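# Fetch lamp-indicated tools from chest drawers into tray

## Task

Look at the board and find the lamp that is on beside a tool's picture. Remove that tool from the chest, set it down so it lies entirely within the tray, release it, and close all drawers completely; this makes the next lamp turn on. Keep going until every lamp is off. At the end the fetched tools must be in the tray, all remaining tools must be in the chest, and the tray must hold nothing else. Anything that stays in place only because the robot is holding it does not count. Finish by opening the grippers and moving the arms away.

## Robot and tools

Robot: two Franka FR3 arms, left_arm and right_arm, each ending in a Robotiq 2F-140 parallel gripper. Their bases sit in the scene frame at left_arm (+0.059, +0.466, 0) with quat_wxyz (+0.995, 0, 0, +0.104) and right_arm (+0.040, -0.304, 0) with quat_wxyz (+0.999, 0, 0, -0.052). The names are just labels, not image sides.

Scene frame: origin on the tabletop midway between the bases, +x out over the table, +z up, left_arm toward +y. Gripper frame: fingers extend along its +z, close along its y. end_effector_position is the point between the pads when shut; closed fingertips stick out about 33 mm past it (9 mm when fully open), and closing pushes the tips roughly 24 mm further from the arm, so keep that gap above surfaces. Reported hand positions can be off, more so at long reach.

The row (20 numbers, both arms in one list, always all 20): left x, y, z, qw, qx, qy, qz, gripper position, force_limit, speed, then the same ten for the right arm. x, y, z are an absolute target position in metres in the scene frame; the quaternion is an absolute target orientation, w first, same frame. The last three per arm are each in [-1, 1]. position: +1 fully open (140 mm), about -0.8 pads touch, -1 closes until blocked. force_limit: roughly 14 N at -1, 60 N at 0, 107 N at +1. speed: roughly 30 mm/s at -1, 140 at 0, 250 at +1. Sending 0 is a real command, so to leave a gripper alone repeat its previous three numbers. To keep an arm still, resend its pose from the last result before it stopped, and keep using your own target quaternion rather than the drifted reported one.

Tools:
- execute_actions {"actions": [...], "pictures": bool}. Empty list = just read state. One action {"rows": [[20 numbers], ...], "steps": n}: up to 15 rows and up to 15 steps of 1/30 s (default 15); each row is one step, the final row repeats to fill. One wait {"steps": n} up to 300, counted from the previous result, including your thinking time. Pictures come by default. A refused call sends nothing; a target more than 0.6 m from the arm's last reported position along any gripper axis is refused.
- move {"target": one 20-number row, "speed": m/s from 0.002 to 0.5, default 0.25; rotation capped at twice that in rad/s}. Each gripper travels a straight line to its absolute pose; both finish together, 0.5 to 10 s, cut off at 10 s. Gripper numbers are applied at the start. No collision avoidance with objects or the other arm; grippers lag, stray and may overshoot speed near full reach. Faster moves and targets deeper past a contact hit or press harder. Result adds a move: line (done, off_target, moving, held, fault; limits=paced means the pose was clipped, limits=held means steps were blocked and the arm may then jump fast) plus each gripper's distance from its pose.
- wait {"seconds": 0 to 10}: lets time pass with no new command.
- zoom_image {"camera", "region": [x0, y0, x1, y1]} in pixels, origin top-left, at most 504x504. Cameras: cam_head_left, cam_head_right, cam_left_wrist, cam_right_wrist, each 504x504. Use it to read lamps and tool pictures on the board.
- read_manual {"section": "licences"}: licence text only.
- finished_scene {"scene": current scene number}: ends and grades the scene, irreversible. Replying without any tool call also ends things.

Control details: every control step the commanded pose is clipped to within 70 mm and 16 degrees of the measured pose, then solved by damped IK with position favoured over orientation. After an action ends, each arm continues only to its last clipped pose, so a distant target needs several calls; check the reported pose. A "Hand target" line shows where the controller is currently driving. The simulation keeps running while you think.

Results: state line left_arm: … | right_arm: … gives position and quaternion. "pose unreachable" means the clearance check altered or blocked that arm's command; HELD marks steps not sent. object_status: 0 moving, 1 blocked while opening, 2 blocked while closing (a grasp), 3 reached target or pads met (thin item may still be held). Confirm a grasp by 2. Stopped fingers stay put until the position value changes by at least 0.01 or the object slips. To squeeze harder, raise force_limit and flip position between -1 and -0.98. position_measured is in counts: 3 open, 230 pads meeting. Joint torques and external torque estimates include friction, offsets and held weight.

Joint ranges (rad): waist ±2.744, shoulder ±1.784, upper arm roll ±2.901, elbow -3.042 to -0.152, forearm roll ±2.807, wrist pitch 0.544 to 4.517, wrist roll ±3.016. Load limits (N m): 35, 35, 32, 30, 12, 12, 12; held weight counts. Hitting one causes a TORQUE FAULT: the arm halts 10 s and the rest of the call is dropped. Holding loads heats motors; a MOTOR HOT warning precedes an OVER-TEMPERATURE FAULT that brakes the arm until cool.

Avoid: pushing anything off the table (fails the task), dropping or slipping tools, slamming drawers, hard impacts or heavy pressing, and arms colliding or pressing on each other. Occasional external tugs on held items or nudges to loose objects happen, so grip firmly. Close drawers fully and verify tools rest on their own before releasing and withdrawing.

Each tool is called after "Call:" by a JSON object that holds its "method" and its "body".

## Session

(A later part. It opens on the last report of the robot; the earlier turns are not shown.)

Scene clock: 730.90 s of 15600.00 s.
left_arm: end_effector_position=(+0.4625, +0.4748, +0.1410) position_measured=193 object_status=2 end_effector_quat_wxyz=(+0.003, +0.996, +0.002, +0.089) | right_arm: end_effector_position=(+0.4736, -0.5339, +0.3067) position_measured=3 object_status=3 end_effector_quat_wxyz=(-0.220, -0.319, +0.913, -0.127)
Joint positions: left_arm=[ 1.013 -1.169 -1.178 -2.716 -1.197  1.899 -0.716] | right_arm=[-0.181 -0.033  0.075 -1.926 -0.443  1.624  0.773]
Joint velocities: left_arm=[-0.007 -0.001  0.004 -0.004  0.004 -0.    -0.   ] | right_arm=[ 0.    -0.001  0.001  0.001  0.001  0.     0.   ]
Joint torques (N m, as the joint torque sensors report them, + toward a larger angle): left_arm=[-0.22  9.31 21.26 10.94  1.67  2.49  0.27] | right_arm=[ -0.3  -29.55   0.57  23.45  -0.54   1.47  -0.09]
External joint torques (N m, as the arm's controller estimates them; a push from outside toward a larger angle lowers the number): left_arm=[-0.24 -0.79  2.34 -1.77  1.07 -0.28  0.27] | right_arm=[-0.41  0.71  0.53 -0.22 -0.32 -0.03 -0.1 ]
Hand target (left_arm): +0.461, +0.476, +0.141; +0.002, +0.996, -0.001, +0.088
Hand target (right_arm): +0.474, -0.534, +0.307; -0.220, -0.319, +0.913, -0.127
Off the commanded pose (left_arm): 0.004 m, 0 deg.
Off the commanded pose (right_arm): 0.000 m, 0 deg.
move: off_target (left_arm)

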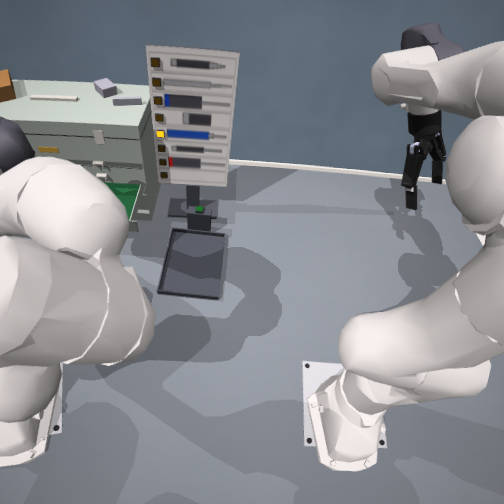

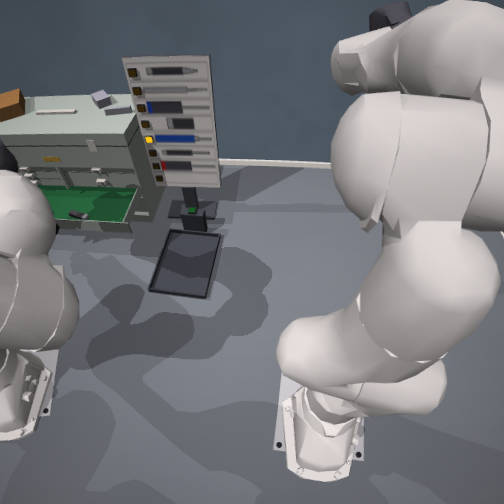

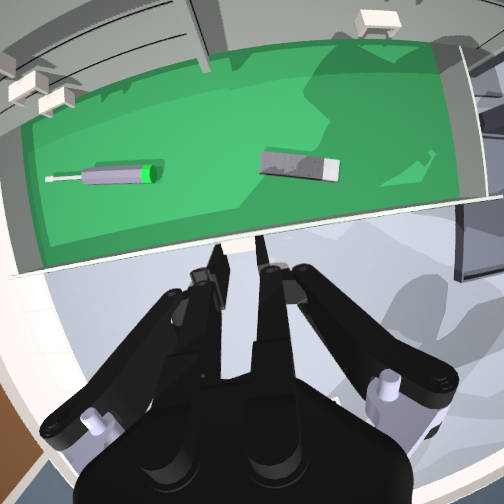

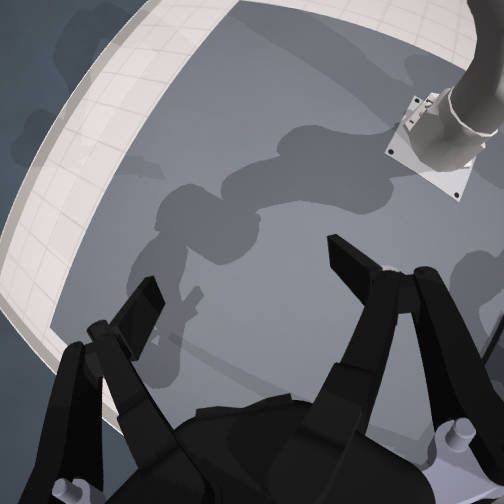

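Call:
{"method": "move", "body": {"target": [0.55,0.472,0.142,0,0.996,0,0.087,-1,0,-0.5,0.4736,-0.5339,0.3067,-0.220,-0.319,0.913,-0.127,1,0,0], "speed": 0.06}}

Call:
{"method": "move", "body": {"target": [0.55,0.472,0.142,0,0.996,0,0.087,-0.2,0,0,0.4736,-0.5339,0.3067,-0.220,-0.319,0.913,-0.127,1,0,0], "speed": 0.06}}

Call:
{"method": "move", "body": {"target": [0.604,0.470,0.136,0,0.924,0,0.383,-0.2,0,0,0.4736,-0.5339,0.3067,-0.220,-0.319,0.913,-0.127,1,0,0], "speed": 0.08}}

Scene clock: 746.43 s of 15600.00 s.
left_arm: end_effector_position=(+0.5469, +0.4723, +0.1419) position_measured=193 object_status=2 end_effector_quat_wxyz=(-0.002, +0.997, -0.001, +0.083) | right_arm: end_effector_position=(+0.4736, -0.5339, +0.3067) position_measured=3 object_status=3 end_effector_quat_wxyz=(-0.220, -0.319, +0.913, -0.127)
Joint positions: left_arm=[ 1.268 -1.096 -1.339 -2.451 -1.215  1.914 -0.748] | right_arm=[-0.181 -0.033  0.075 -1.926 -0.443  1.624  0.773]
Joint velocities: left_arm=[ 0.003 -0.001 -0.002  0.004 -0.002 -0.    -0.004] | right_arm=[-0.     0.     0.     0.002 -0.    -0.     0.001]
Joint torques (N m, as the joint torque sensors report them, + toward a larger angle): left_arm=[ 1.81 13.52 23.88 14.31 -0.11  3.46  0.13] | right_arm=[ -0.27 -29.66   0.71  23.9   -0.5    1.52  -0.15]
External joint torques (N m, as the arm's controller estimates them; a push from outside toward a larger angle lowers the number): left_arm=[ 1.86 -0.58  0.57  2.38 -0.75  0.69  0.13] | right_arm=[-0.31  0.62  0.74  0.19 -0.27  0.01 -0.16]
Hand target (left_arm): +0.549, +0.473, +0.143; -0.003, +0.996, +0.001, +0.086
Hand target (right_arm): +0.474, -0.534, +0.307; -0.220, -0.319, +0.913, -0.127
Off the commanded pose (left_arm): 0.003 m, 1 deg.
Off the commanded pose (right_arm): 0.000 m, 0 deg.
After step 90, 10.73 s passed at rest.
move: done

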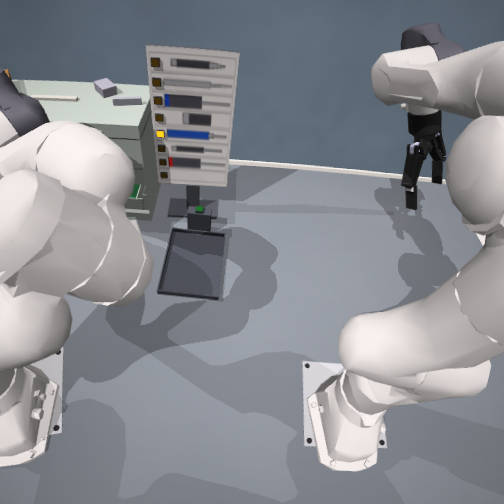

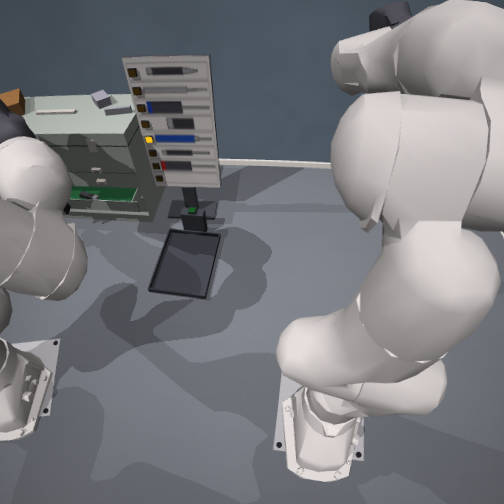

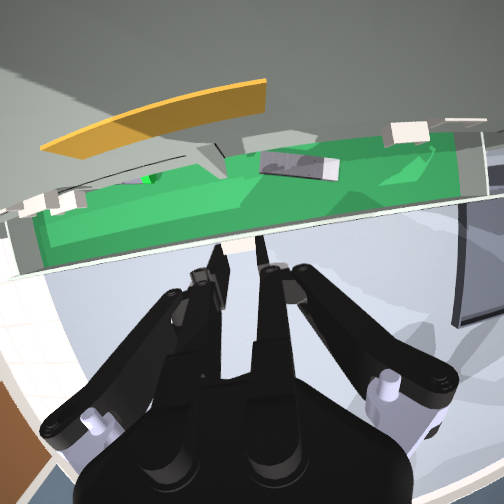

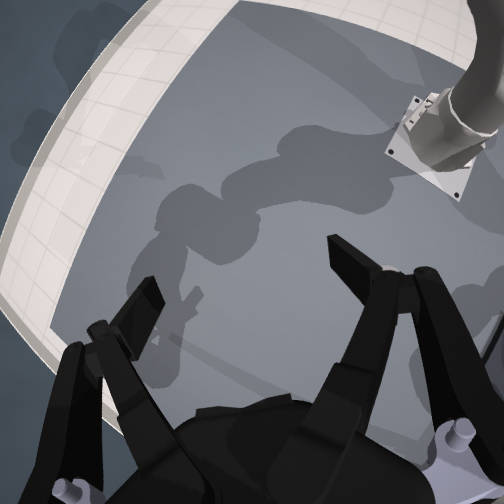

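Scene clock: 747.13 s of 15600.00 s.
left_arm: end_effector_position=(+0.5485, +0.4717, +0.1419) position_measured=154 object_status=3 end_effector_quat_wxyz=(-0.000, +0.996, +0.001, +0.085) | right_arm: end_effector_position=(+0.4736, -0.5339, +0.3067) position_measured=3 object_status=3 end_effector_quat_wxyz=(-0.220, -0.319, +0.913, -0.127)
Joint positions: left_arm=[ 1.27  -1.095 -1.341 -2.45  -1.221  1.915 -0.748] | right_arm=[-0.181 -0.033  0.075 -1.926 -0.443  1.624  0.773]
Joint velocities: left_arm=[-0.002 -0.001 -0.001  0.    -0.004 -0.     0.002] | right_arm=[ 0.002  0.001 -0.    -0.    -0.001 -0.001  0.   ]
Joint torques (N m, as the joint torque sensors report them, + toward a larger angle): left_arm=[ 1.57 14.7  23.07 13.44  0.2   3.23  0.14] | right_arm=[ -0.06 -30.02   0.53  23.91  -0.56   1.5   -0.13]
External joint torques (N m, as the arm's controller estimates them; a push from outside toward a larger angle lowers the number): left_arm=[ 1.65  0.61 -0.21  1.5  -0.42  0.47  0.14] | right_arm=[-0.08  0.    0.58  0.38 -0.34  0.01 -0.14]
Hand target (left_arm): +0.550, +0.472, +0.142; +0.000, +0.996, -0.000, +0.087
Hand target (right_arm): +0.474, -0.534, +0.307; -0.220, -0.319, +0.913, -0.127
Off the commanded pose (left_arm): 0.002 m, 0 deg.
Off the commanded pose (right_arm): 0.000 m, 0 deg.
move: done

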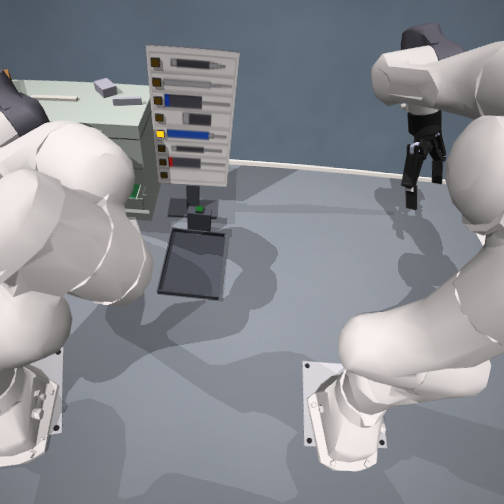

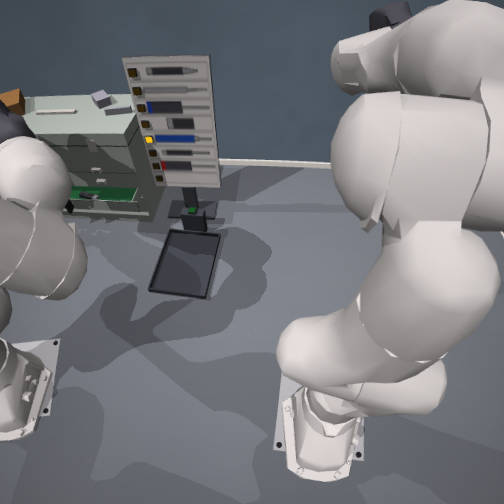

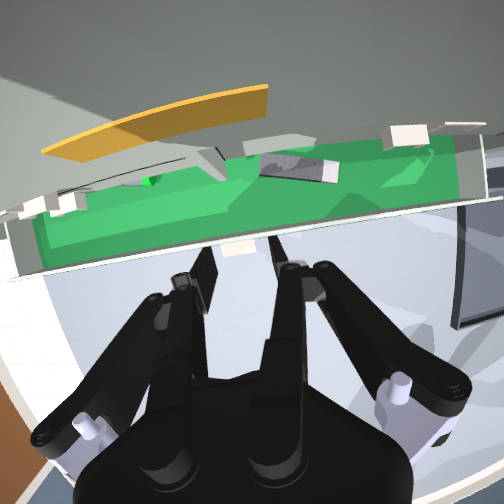

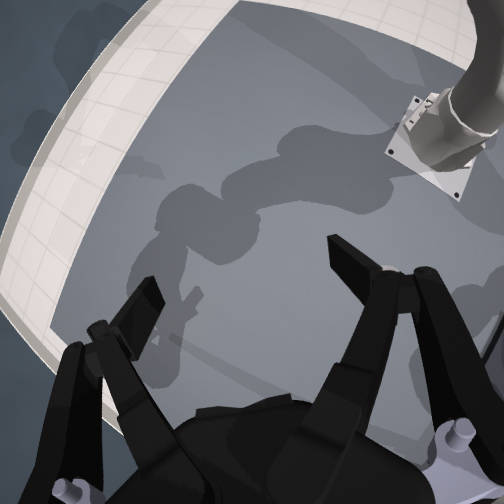

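Scene clock: 751.40 s of 15600.00 s.
left_arm: end_effector_position=(+0.6035, +0.4699, +0.1359) position_measured=154 object_status=3 end_effector_quat_wxyz=(+0.006, +0.924, -0.005, +0.381) | right_arm: end_effector_position=(+0.4736, -0.5339, +0.3067) position_measured=3 object_status=3 end_effector_quat_wxyz=(-0.220, -0.319, +0.913, -0.127)
Joint positions: left_arm=[ 1.091 -1.315 -1.537 -2.744 -2.19   2.187 -0.344] | right_arm=[-0.181 -0.033  0.075 -1.926 -0.443  1.624  0.773]
Joint velocities: left_arm=[ 0.    -0.015 -0.003 -0.003 -0.016 -0.013  0.027] | right_arm=[-0.001  0.001 -0.001  0.001  0.001 -0.    -0.001]
Joint torques (N m, as the joint torque sensors report them, + toward a larger angle): left_arm=[ 0.7  11.46 24.28  6.85 -2.1   3.44 -0.23] | right_arm=[ -0.29 -29.51   0.75  23.68  -0.51   1.48  -0.18]
External joint torques (N m, as the arm's controller estimates them; a push from outside toward a larger angle lowers the number): left_arm=[ 0.77 -2.1   2.65  2.34 -2.34  1.11 -0.26] | right_arm=[-0.26  0.59  0.86  0.11 -0.28 -0.01 -0.19]
Hand target (left_arm): +0.607, +0.470, +0.140; +0.005, +0.922, -0.006, +0.388
Hand target (right_arm): +0.474, -0.534, +0.307; -0.220, -0.319, +0.913, -0.127
Off the commanded pose (left_arm): 0.001 m, 1 deg.
Off the commanded pose (right_arm): 0.000 m, 0 deg.
move: done

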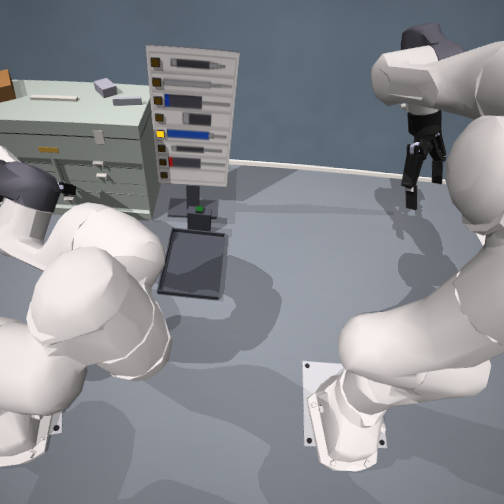

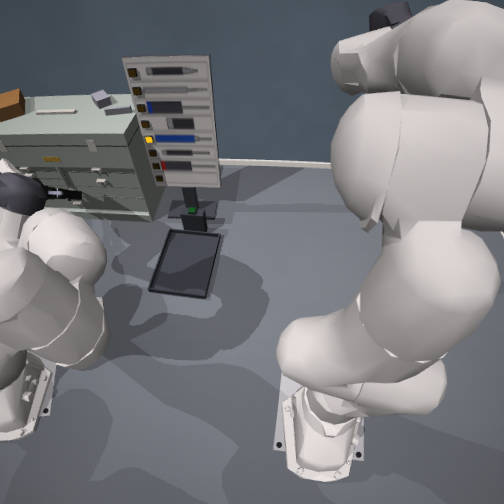

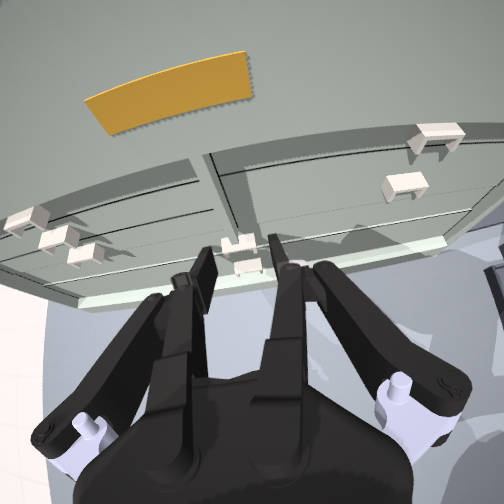

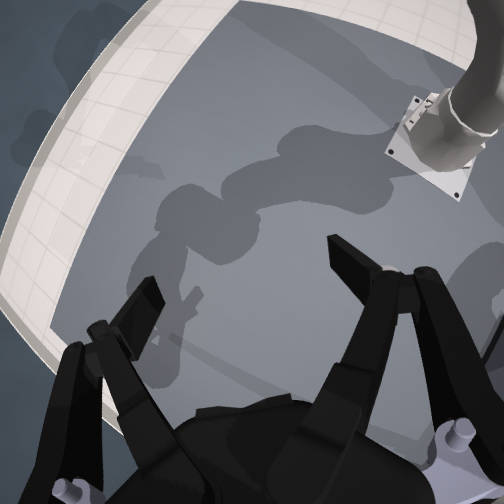

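Call:
{"method": "execute_actions", "body": {"actions": []}}

Call:
{"method": "move", "body": {"target": [0.575,0.470,0.136,0,0.924,0,0.383,-0.2,0,0,0.4736,-0.5339,0.3067,-0.220,-0.319,0.913,-0.127,1,0,0], "speed": 0.1}}

Call:
{"method": "move", "body": {"target": [0.580,0.470,0.085,0,0.924,0,0.383,-0.2,0,0,0.4736,-0.5339,0.3067,-0.220,-0.319,0.913,-0.127,1,0,0], "speed": 0.1}}

Scene clock: 785.53 s of 15600.00 s.
left_arm: end_effector_position=(+0.6036, +0.4699, +0.1361) position_measured=154 object_status=3 end_effector_quat_wxyz=(+0.005, +0.924, -0.009, +0.382) | right_arm: end_effector_position=(+0.4736, -0.5339, +0.3067) position_measured=3 object_status=3 end_effector_quat_wxyz=(-0.220, -0.319, +0.913, -0.127)
Joint positions: left_arm=[ 1.091 -1.316 -1.537 -2.744 -2.192  2.186 -0.336] | right_arm=[-0.181 -0.033  0.075 -1.926 -0.443  1.624  0.773]
Joint velocities: left_arm=[ 0.001 -0.     0.001  0.001  0.     0.     0.001] | right_arm=[ 0.     0.001  0.001  0.001 -0.    -0.    -0.001]
Joint torques (N m, as the joint torque sensors report them, + toward a larger angle): left_arm=[ 0.75 11.41 24.08  6.95 -2.11  3.24 -0.07] | right_arm=[ -0.4  -29.36   1.07  23.6   -0.54   1.48  -0.19]
External joint torques (N m, as the arm's controller estimates them; a push from outside toward a larger angle lowers the number): left_arm=[ 0.71 -2.06  2.52  2.6  -2.35  0.9  -0.09] | right_arm=[-0.54  0.77  1.01  0.   -0.33 -0.02 -0.2 ]
Hand target (left_arm): +0.607, +0.470, +0.140; +0.005, +0.922, -0.006, +0.388
Hand target (right_arm): +0.474, -0.534, +0.307; -0.220, -0.319, +0.913, -0.127
Off the commanded pose (left_arm): 0.000 m, 1 deg.
Off the commanded pose (right_arm): 0.000 m, 0 deg.
Steps of this call (steps 1 to 90: nothing new was sent; then 31.13 s passed at rest). Readings (end_effector_position | what the end effector reports):
1: left_arm (+0.6035, +0.4699, +0.1359) | right_arm (+0.4736, -0.5339, +0.3067) | left_arm position_measured=154 object_status=3 | right_arm position_measured=3 object_status=3
2: left_arm (+0.6035, +0.4699, +0.1359) | right_arm (+0.4736, -0.5339, +0.3067) | left_arm position_measured=154 object_status=3 | right_arm position_measured=3 object_status=3
4: left_arm (+0.6035, +0.4699, +0.1360) | right_arm (+0.4736, -0.5339, +0.3067) | left_arm position_measured=154 object_status=3 | right_arm position_measured=3 object_status=3
8: left_arm (+0.6036, +0.4699, +0.1360) | right_arm (+0.4736, -0.5339, +0.3067) | left_arm position_measured=154 object_status=3 | right_arm position_measured=3 object_status=3
90: the state above

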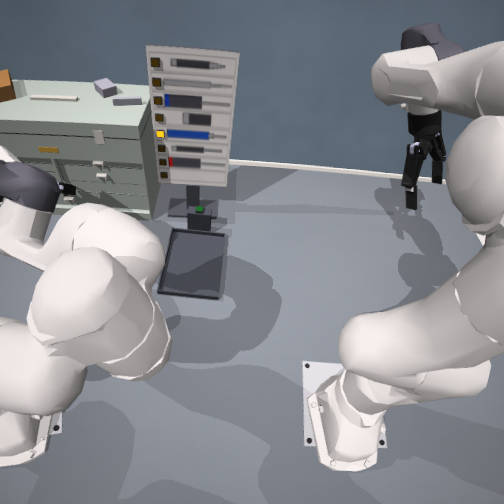

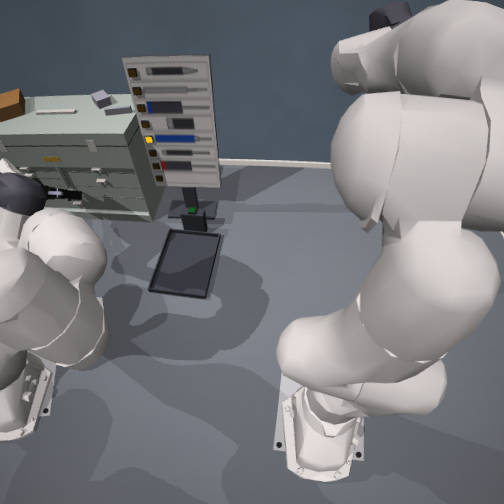

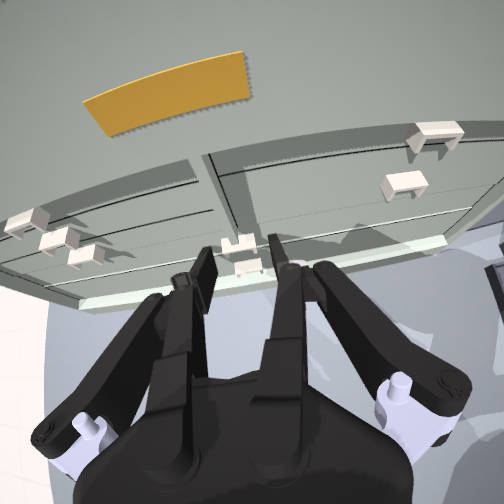

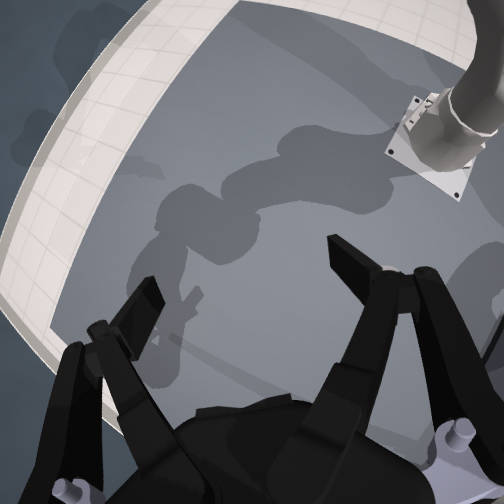

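Scene clock: 786.33 s of 15600.00 s.
left_arm: end_effector_position=(+0.5752, +0.4692, +0.1342) position_measured=154 object_status=3 end_effector_quat_wxyz=(+0.000, +0.925, -0.005, +0.381) | right_arm: end_effector_position=(+0.4736, -0.5339, +0.3067) position_measured=3 object_status=3 end_effector_quat_wxyz=(-0.220, -0.319, +0.913, -0.127)
Joint positions: left_arm=[ 0.99  -1.316 -1.529 -2.827 -2.195  2.213 -0.353] | right_arm=[-0.181 -0.033  0.075 -1.926 -0.443  1.624  0.773]
Joint velocities: left_arm=[-0.002  0.     0.001 -0.003 -0.001  0.012 -0.013] | right_arm=[ 0.    -0.001 -0.    -0.    -0.003  0.001 -0.   ]
Joint torques (N m, as the joint torque sensors report them, + toward a larger angle): left_arm=[-2.36 12.81 21.18  2.54 -0.12  2.75 -0.15] | right_arm=[ -0.46 -29.53   0.88  23.81  -0.49   1.47  -0.13]
External joint torques (N m, as the arm's controller estimates them; a push from outside toward a larger angle lowers the number): left_arm=[-2.46  0.52  1.35 -1.53 -0.42  0.36 -0.17] | right_arm=[-0.39  0.73  1.01  0.16 -0.26 -0.02 -0.14]
Hand target (left_arm): +0.575, +0.470, +0.135; +0.001, +0.924, +0.000, +0.383
Hand target (right_arm): +0.474, -0.534, +0.307; -0.220, -0.319, +0.913, -0.127
Off the commanded pose (left_arm): 0.002 m, 1 deg.
Off the commanded pose (right_arm): 0.000 m, 0 deg.
move: done

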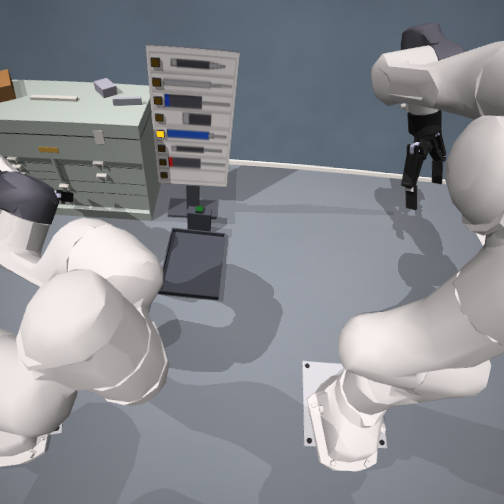

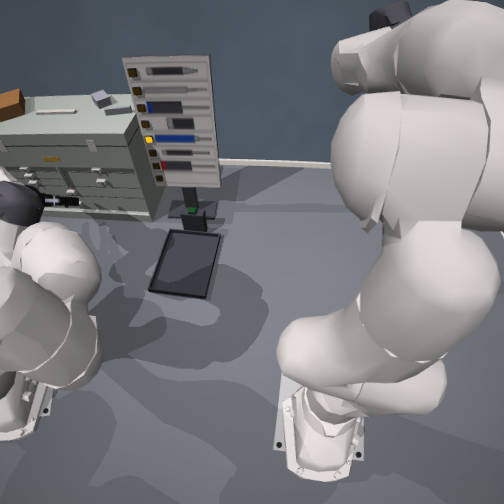

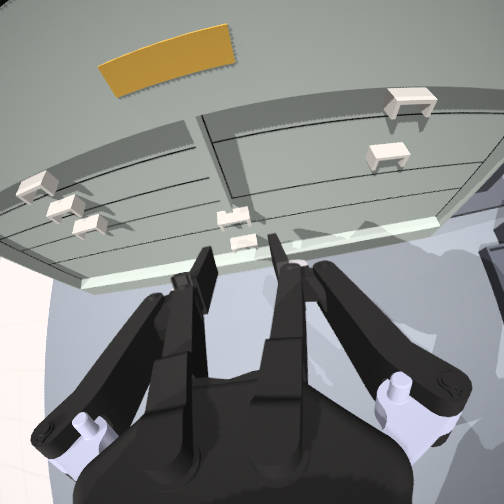

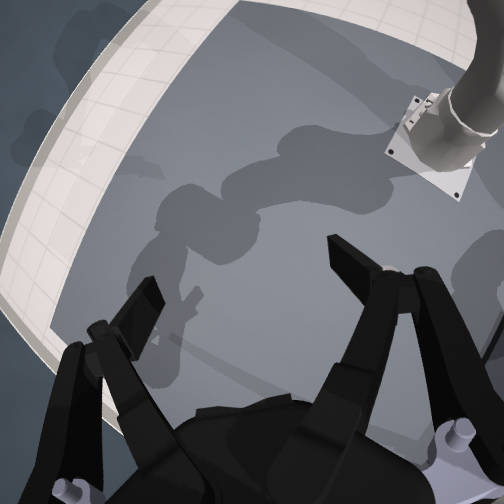

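Scene clock: 787.20 s of 15600.00 s.
left_arm: end_effector_position=(+0.5801, +0.4710, +0.0867) position_measured=154 object_status=3 end_effector_quat_wxyz=(-0.001, +0.924, +0.003, +0.383) | right_arm: end_effector_position=(+0.4736, -0.5339, +0.3067) position_measured=3 object_status=3 end_effector_quat_wxyz=(-0.220, -0.319, +0.913, -0.127)
Joint positions: left_arm=[ 1.053 -1.35  -1.701 -2.794 -2.383  2.218 -0.319] | right_arm=[-0.181 -0.033  0.075 -1.926 -0.443  1.624  0.773]
Joint velocities: left_arm=[-0.001 -0.016 -0.007  0.    -0.03  -0.003  0.012] | right_arm=[ 0.    -0.001 -0.001 -0.001 -0.001 -0.    -0.   ]
Joint torques (N m, as the joint torque sensors report them, + toward a larger angle): left_arm=[ 1.52 12.87 20.25  1.51 -0.07  1.89  0.17] | right_arm=[ -0.54 -29.57   0.93  23.78  -0.51   1.47  -0.19]
External joint torques (N m, as the arm's controller estimates them; a push from outside toward a larger angle lowers the number): left_arm=[ 1.54 -0.94 -0.36  1.2  -0.38 -0.43  0.15] | right_arm=[-0.47  0.54  1.08  0.21 -0.28 -0.01 -0.2 ]
Hand target (left_arm): +0.581, +0.470, +0.086; -0.001, +0.923, -0.001, +0.384
Hand target (right_arm): +0.474, -0.534, +0.307; -0.220, -0.319, +0.913, -0.127
Off the commanded pose (left_arm): 0.002 m, 0 deg.
Off the commanded pose (right_arm): 0.000 m, 0 deg.
move: done

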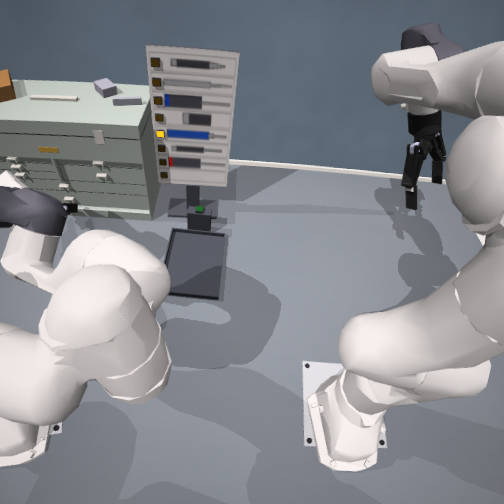

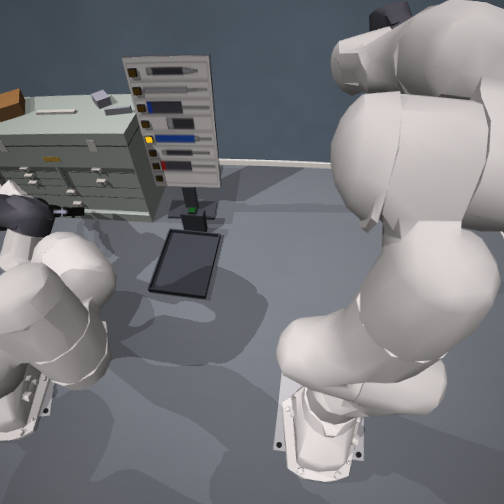

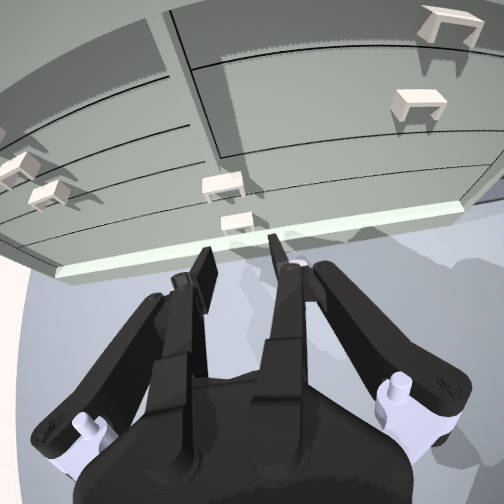

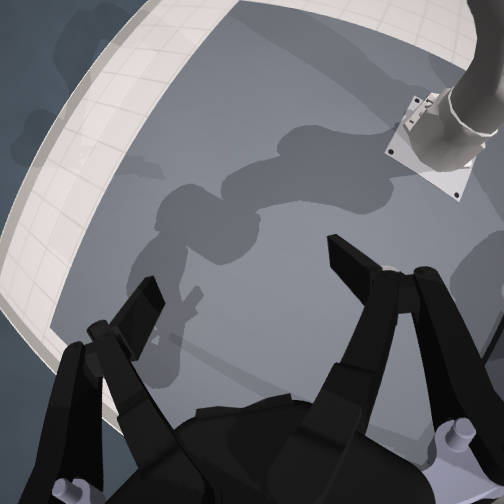

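Call:
{"method": "move", "body": {"target": [0.599,0.472,0.088,0,0.924,0,0.383,-0.2,0,0,0.4736,-0.5339,0.3067,-0.220,-0.319,0.913,-0.127,1,0,0], "speed": 0.05}}

Call:
{"method": "move", "body": {"target": [0.599,0.472,0.088,0,0.924,0,0.383,-1,0,-0.5,0.4736,-0.5339,0.3067,-0.220,-0.319,0.913,-0.127,1,0,0], "speed": 0.05}}

Scene clock: 804.87 s of 15600.00 s.
left_arm: end_effector_position=(+0.5981, +0.4722, +0.0880) position_measured=154 object_status=3 end_effector_quat_wxyz=(-0.000, +0.924, +0.002, +0.383) | right_arm: end_effector_position=(+0.4736, -0.5339, +0.3067) position_measured=3 object_status=3 end_effector_quat_wxyz=(-0.220, -0.319, +0.913, -0.127)
Joint positions: left_arm=[ 1.112 -1.356 -1.698 -2.743 -2.371  2.208 -0.315] | right_arm=[-0.181 -0.033  0.075 -1.926 -0.443  1.624  0.773]
Joint velocities: left_arm=[ 0.004  0.001 -0.     0.005  0.005 -0.004  0.001] | right_arm=[ 0.002 -0.001 -0.    -0.     0.002  0.    -0.002]
Joint torques (N m, as the joint torque sensors report them, + toward a larger angle): left_arm=[ 1.84 13.88 23.48  1.6   0.96  2.03  0.18] | right_arm=[ -0.37 -29.41   0.96  23.96  -0.46   1.49  -0.13]
External joint torques (N m, as the arm's controller estimates them; a push from outside toward a larger angle lowers the number): left_arm=[ 1.9  -0.54  1.88  1.02  0.68 -0.28  0.16] | right_arm=[-0.5   0.78  0.9   0.33 -0.25 -0.02 -0.14]
Hand target (left_arm): +0.599, +0.472, +0.088; -0.000, +0.924, -0.000, +0.383
Hand target (right_arm): +0.474, -0.534, +0.307; -0.220, -0.319, +0.913, -0.127
Off the commanded pose (left_arm): 0.001 m, 0 deg.
Off the commanded pose (right_arm): 0.000 m, 0 deg.
After step 90, 13.93 s passed at rest.
move: done

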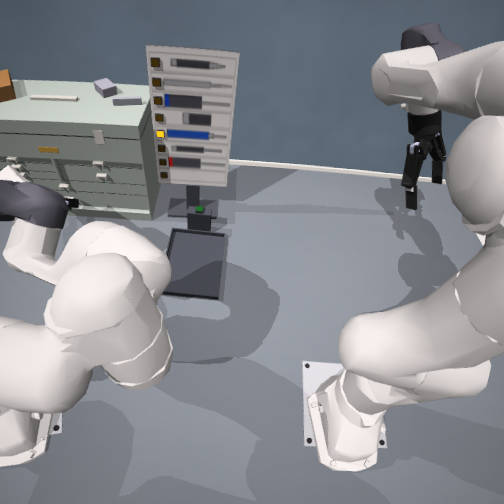

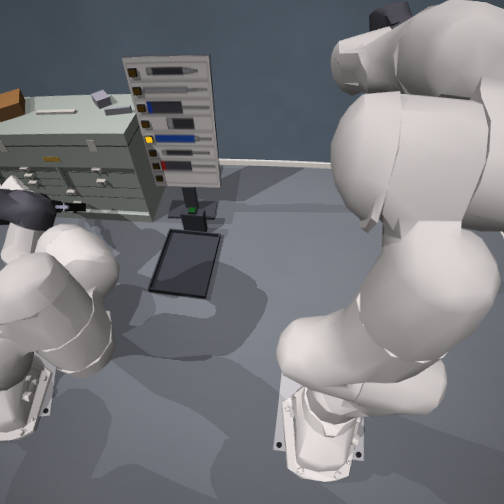

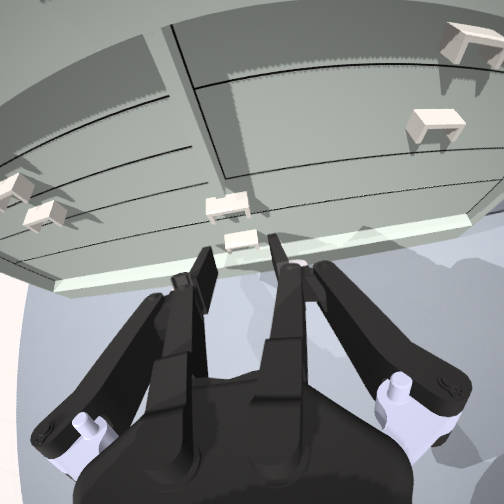

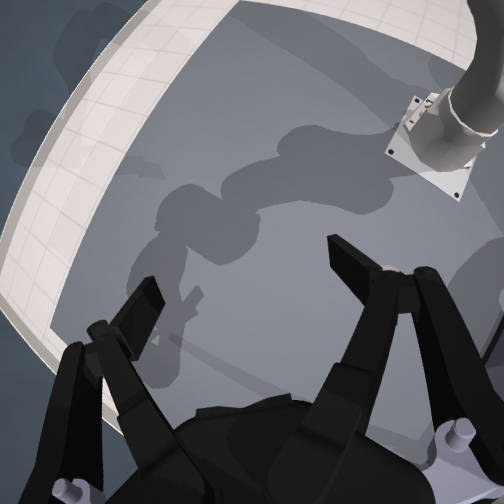

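Scene clock: 805.57 s of 15600.00 s.
left_arm: end_effector_position=(+0.5986, +0.4701, +0.0878) position_measured=193 object_status=2 end_effector_quat_wxyz=(+0.001, +0.924, +0.000, +0.383) | right_arm: end_effector_position=(+0.4736, -0.5339, +0.3067) position_measured=3 object_status=3 end_effector_quat_wxyz=(-0.220, -0.319, +0.913, -0.127)
Joint positions: left_arm=[ 1.111 -1.356 -1.698 -2.741 -2.371  2.205 -0.315] | right_arm=[-0.181 -0.033  0.075 -1.926 -0.443  1.624  0.773]
Joint velocities: left_arm=[ 0.     0.001 -0.     0.001  0.     0.001 -0.   ] | right_arm=[ 0.    -0.001 -0.     0.001 -0.    -0.    -0.   ]
Joint torques (N m, as the joint torque sensors report them, + toward a larger angle): left_arm=[ 2.6  13.45 22.76  0.63  0.79  2.1   0.17] | right_arm=[  0.02 -29.55   0.72  23.43  -0.5    1.48  -0.1 ]
External joint torques (N m, as the arm's controller estimates them; a push from outside toward a larger angle lowers the number): left_arm=[ 2.65 -1.    1.13 -0.04  0.52 -0.19  0.15] | right_arm=[ 0.03  0.65  0.8  -0.2  -0.27 -0.02 -0.11]
Hand target (left_arm): +0.599, +0.472, +0.088; -0.000, +0.924, -0.000, +0.383
Hand target (right_arm): +0.474, -0.534, +0.307; -0.220, -0.319, +0.913, -0.127
Off the commanded pose (left_arm): 0.002 m, 0 deg.
Off the commanded pose (right_arm): 0.000 m, 0 deg.
move: done

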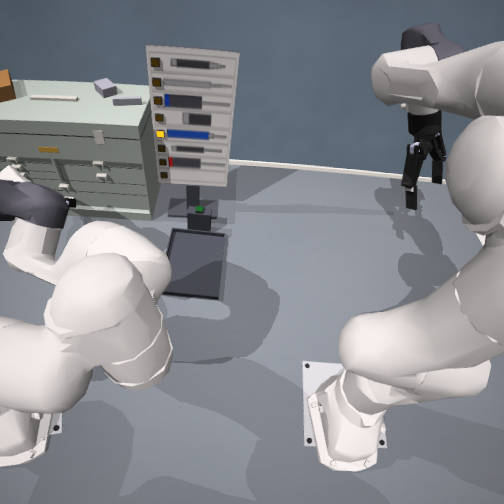

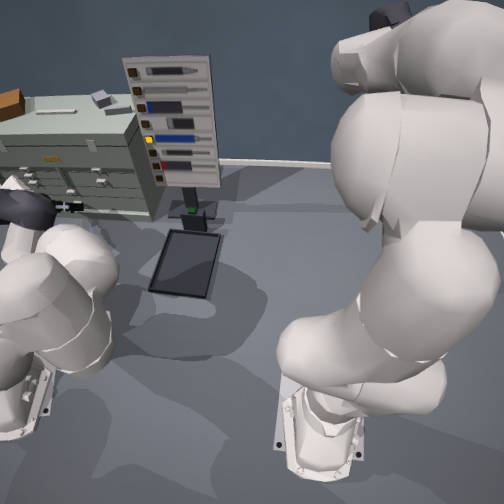

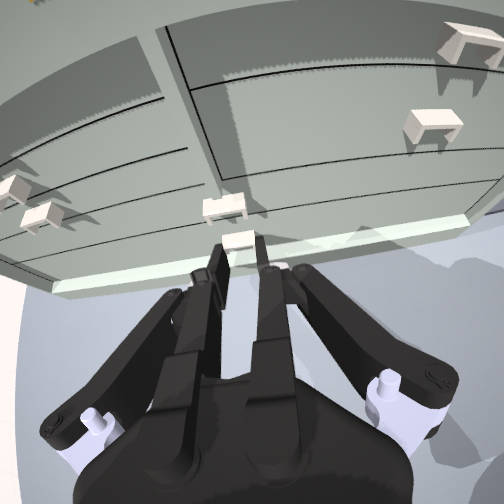

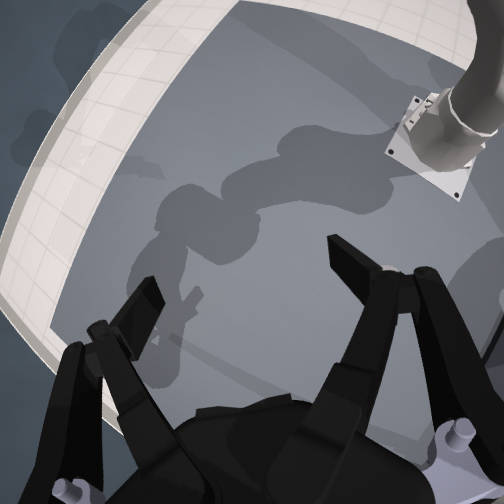

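Call:
{"method": "move", "body": {"target": [0.540,0.472,0.088,0,0.940,0,0.342,-1,0,-0.5,0.4736,-0.5339,0.3067,-0.220,-0.319,0.913,-0.127,1,0,0], "speed": 0.06}}

Scene clock: 810.80 s of 15600.00 s.
left_arm: end_effector_position=(+0.5422, +0.4725, +0.0882) position_measured=193 object_status=2 end_effector_quat_wxyz=(+0.000, +0.939, +0.001, +0.345) | right_arm: end_effector_position=(+0.4736, -0.5339, +0.3067) position_measured=3 object_status=3 end_effector_quat_wxyz=(-0.220, -0.319, +0.913, -0.127)
Joint positions: left_arm=[ 0.969 -1.294 -1.622 -2.872 -2.229  2.213 -0.357] | right_arm=[-0.181 -0.033  0.075 -1.926 -0.443  1.624  0.773]
Joint velocities: left_arm=[-0.002  0.007  0.005 -0.002  0.013  0.008 -0.011] | right_arm=[-0.001 -0.001  0.001 -0.001 -0.001  0.001 -0.   ]
Joint torques (N m, as the joint torque sensors report them, + toward a larger angle): left_arm=[-1.56 13.35 19.35 -0.62  1.7   2.23 -0.05] | right_arm=[ -0.16 -29.56   0.89  23.72  -0.51   1.46  -0.19]
External joint torques (N m, as the arm's controller estimates them; a push from outside toward a larger angle lowers the number): left_arm=[-1.65  1.24  0.66 -2.73  1.35 -0.25 -0.07] | right_arm=[-0.12  0.74  1.    0.04 -0.28 -0.04 -0.2 ]
Hand target (left_arm): +0.540, +0.472, +0.086; +0.001, +0.940, +0.002, +0.341
Hand target (right_arm): +0.474, -0.534, +0.307; -0.220, -0.319, +0.913, -0.127
Off the commanded pose (left_arm): 0.002 m, 0 deg.
Off the commanded pose (right_arm): 0.000 m, 0 deg.
After step 90, 0.90 s passed at rest.
move: done

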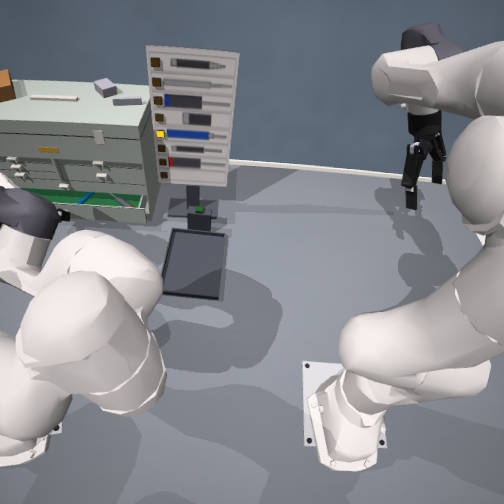

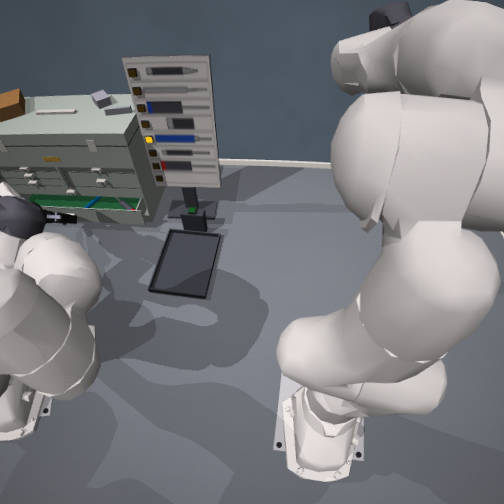

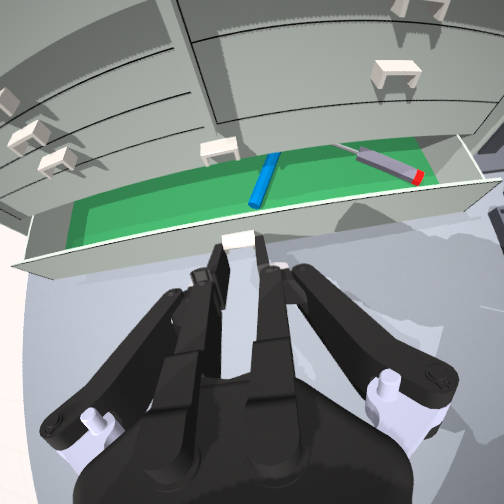

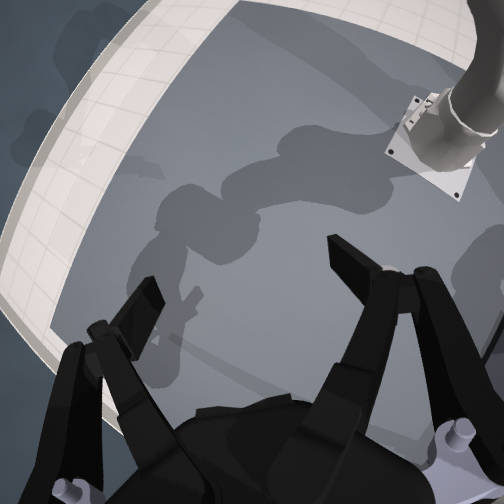

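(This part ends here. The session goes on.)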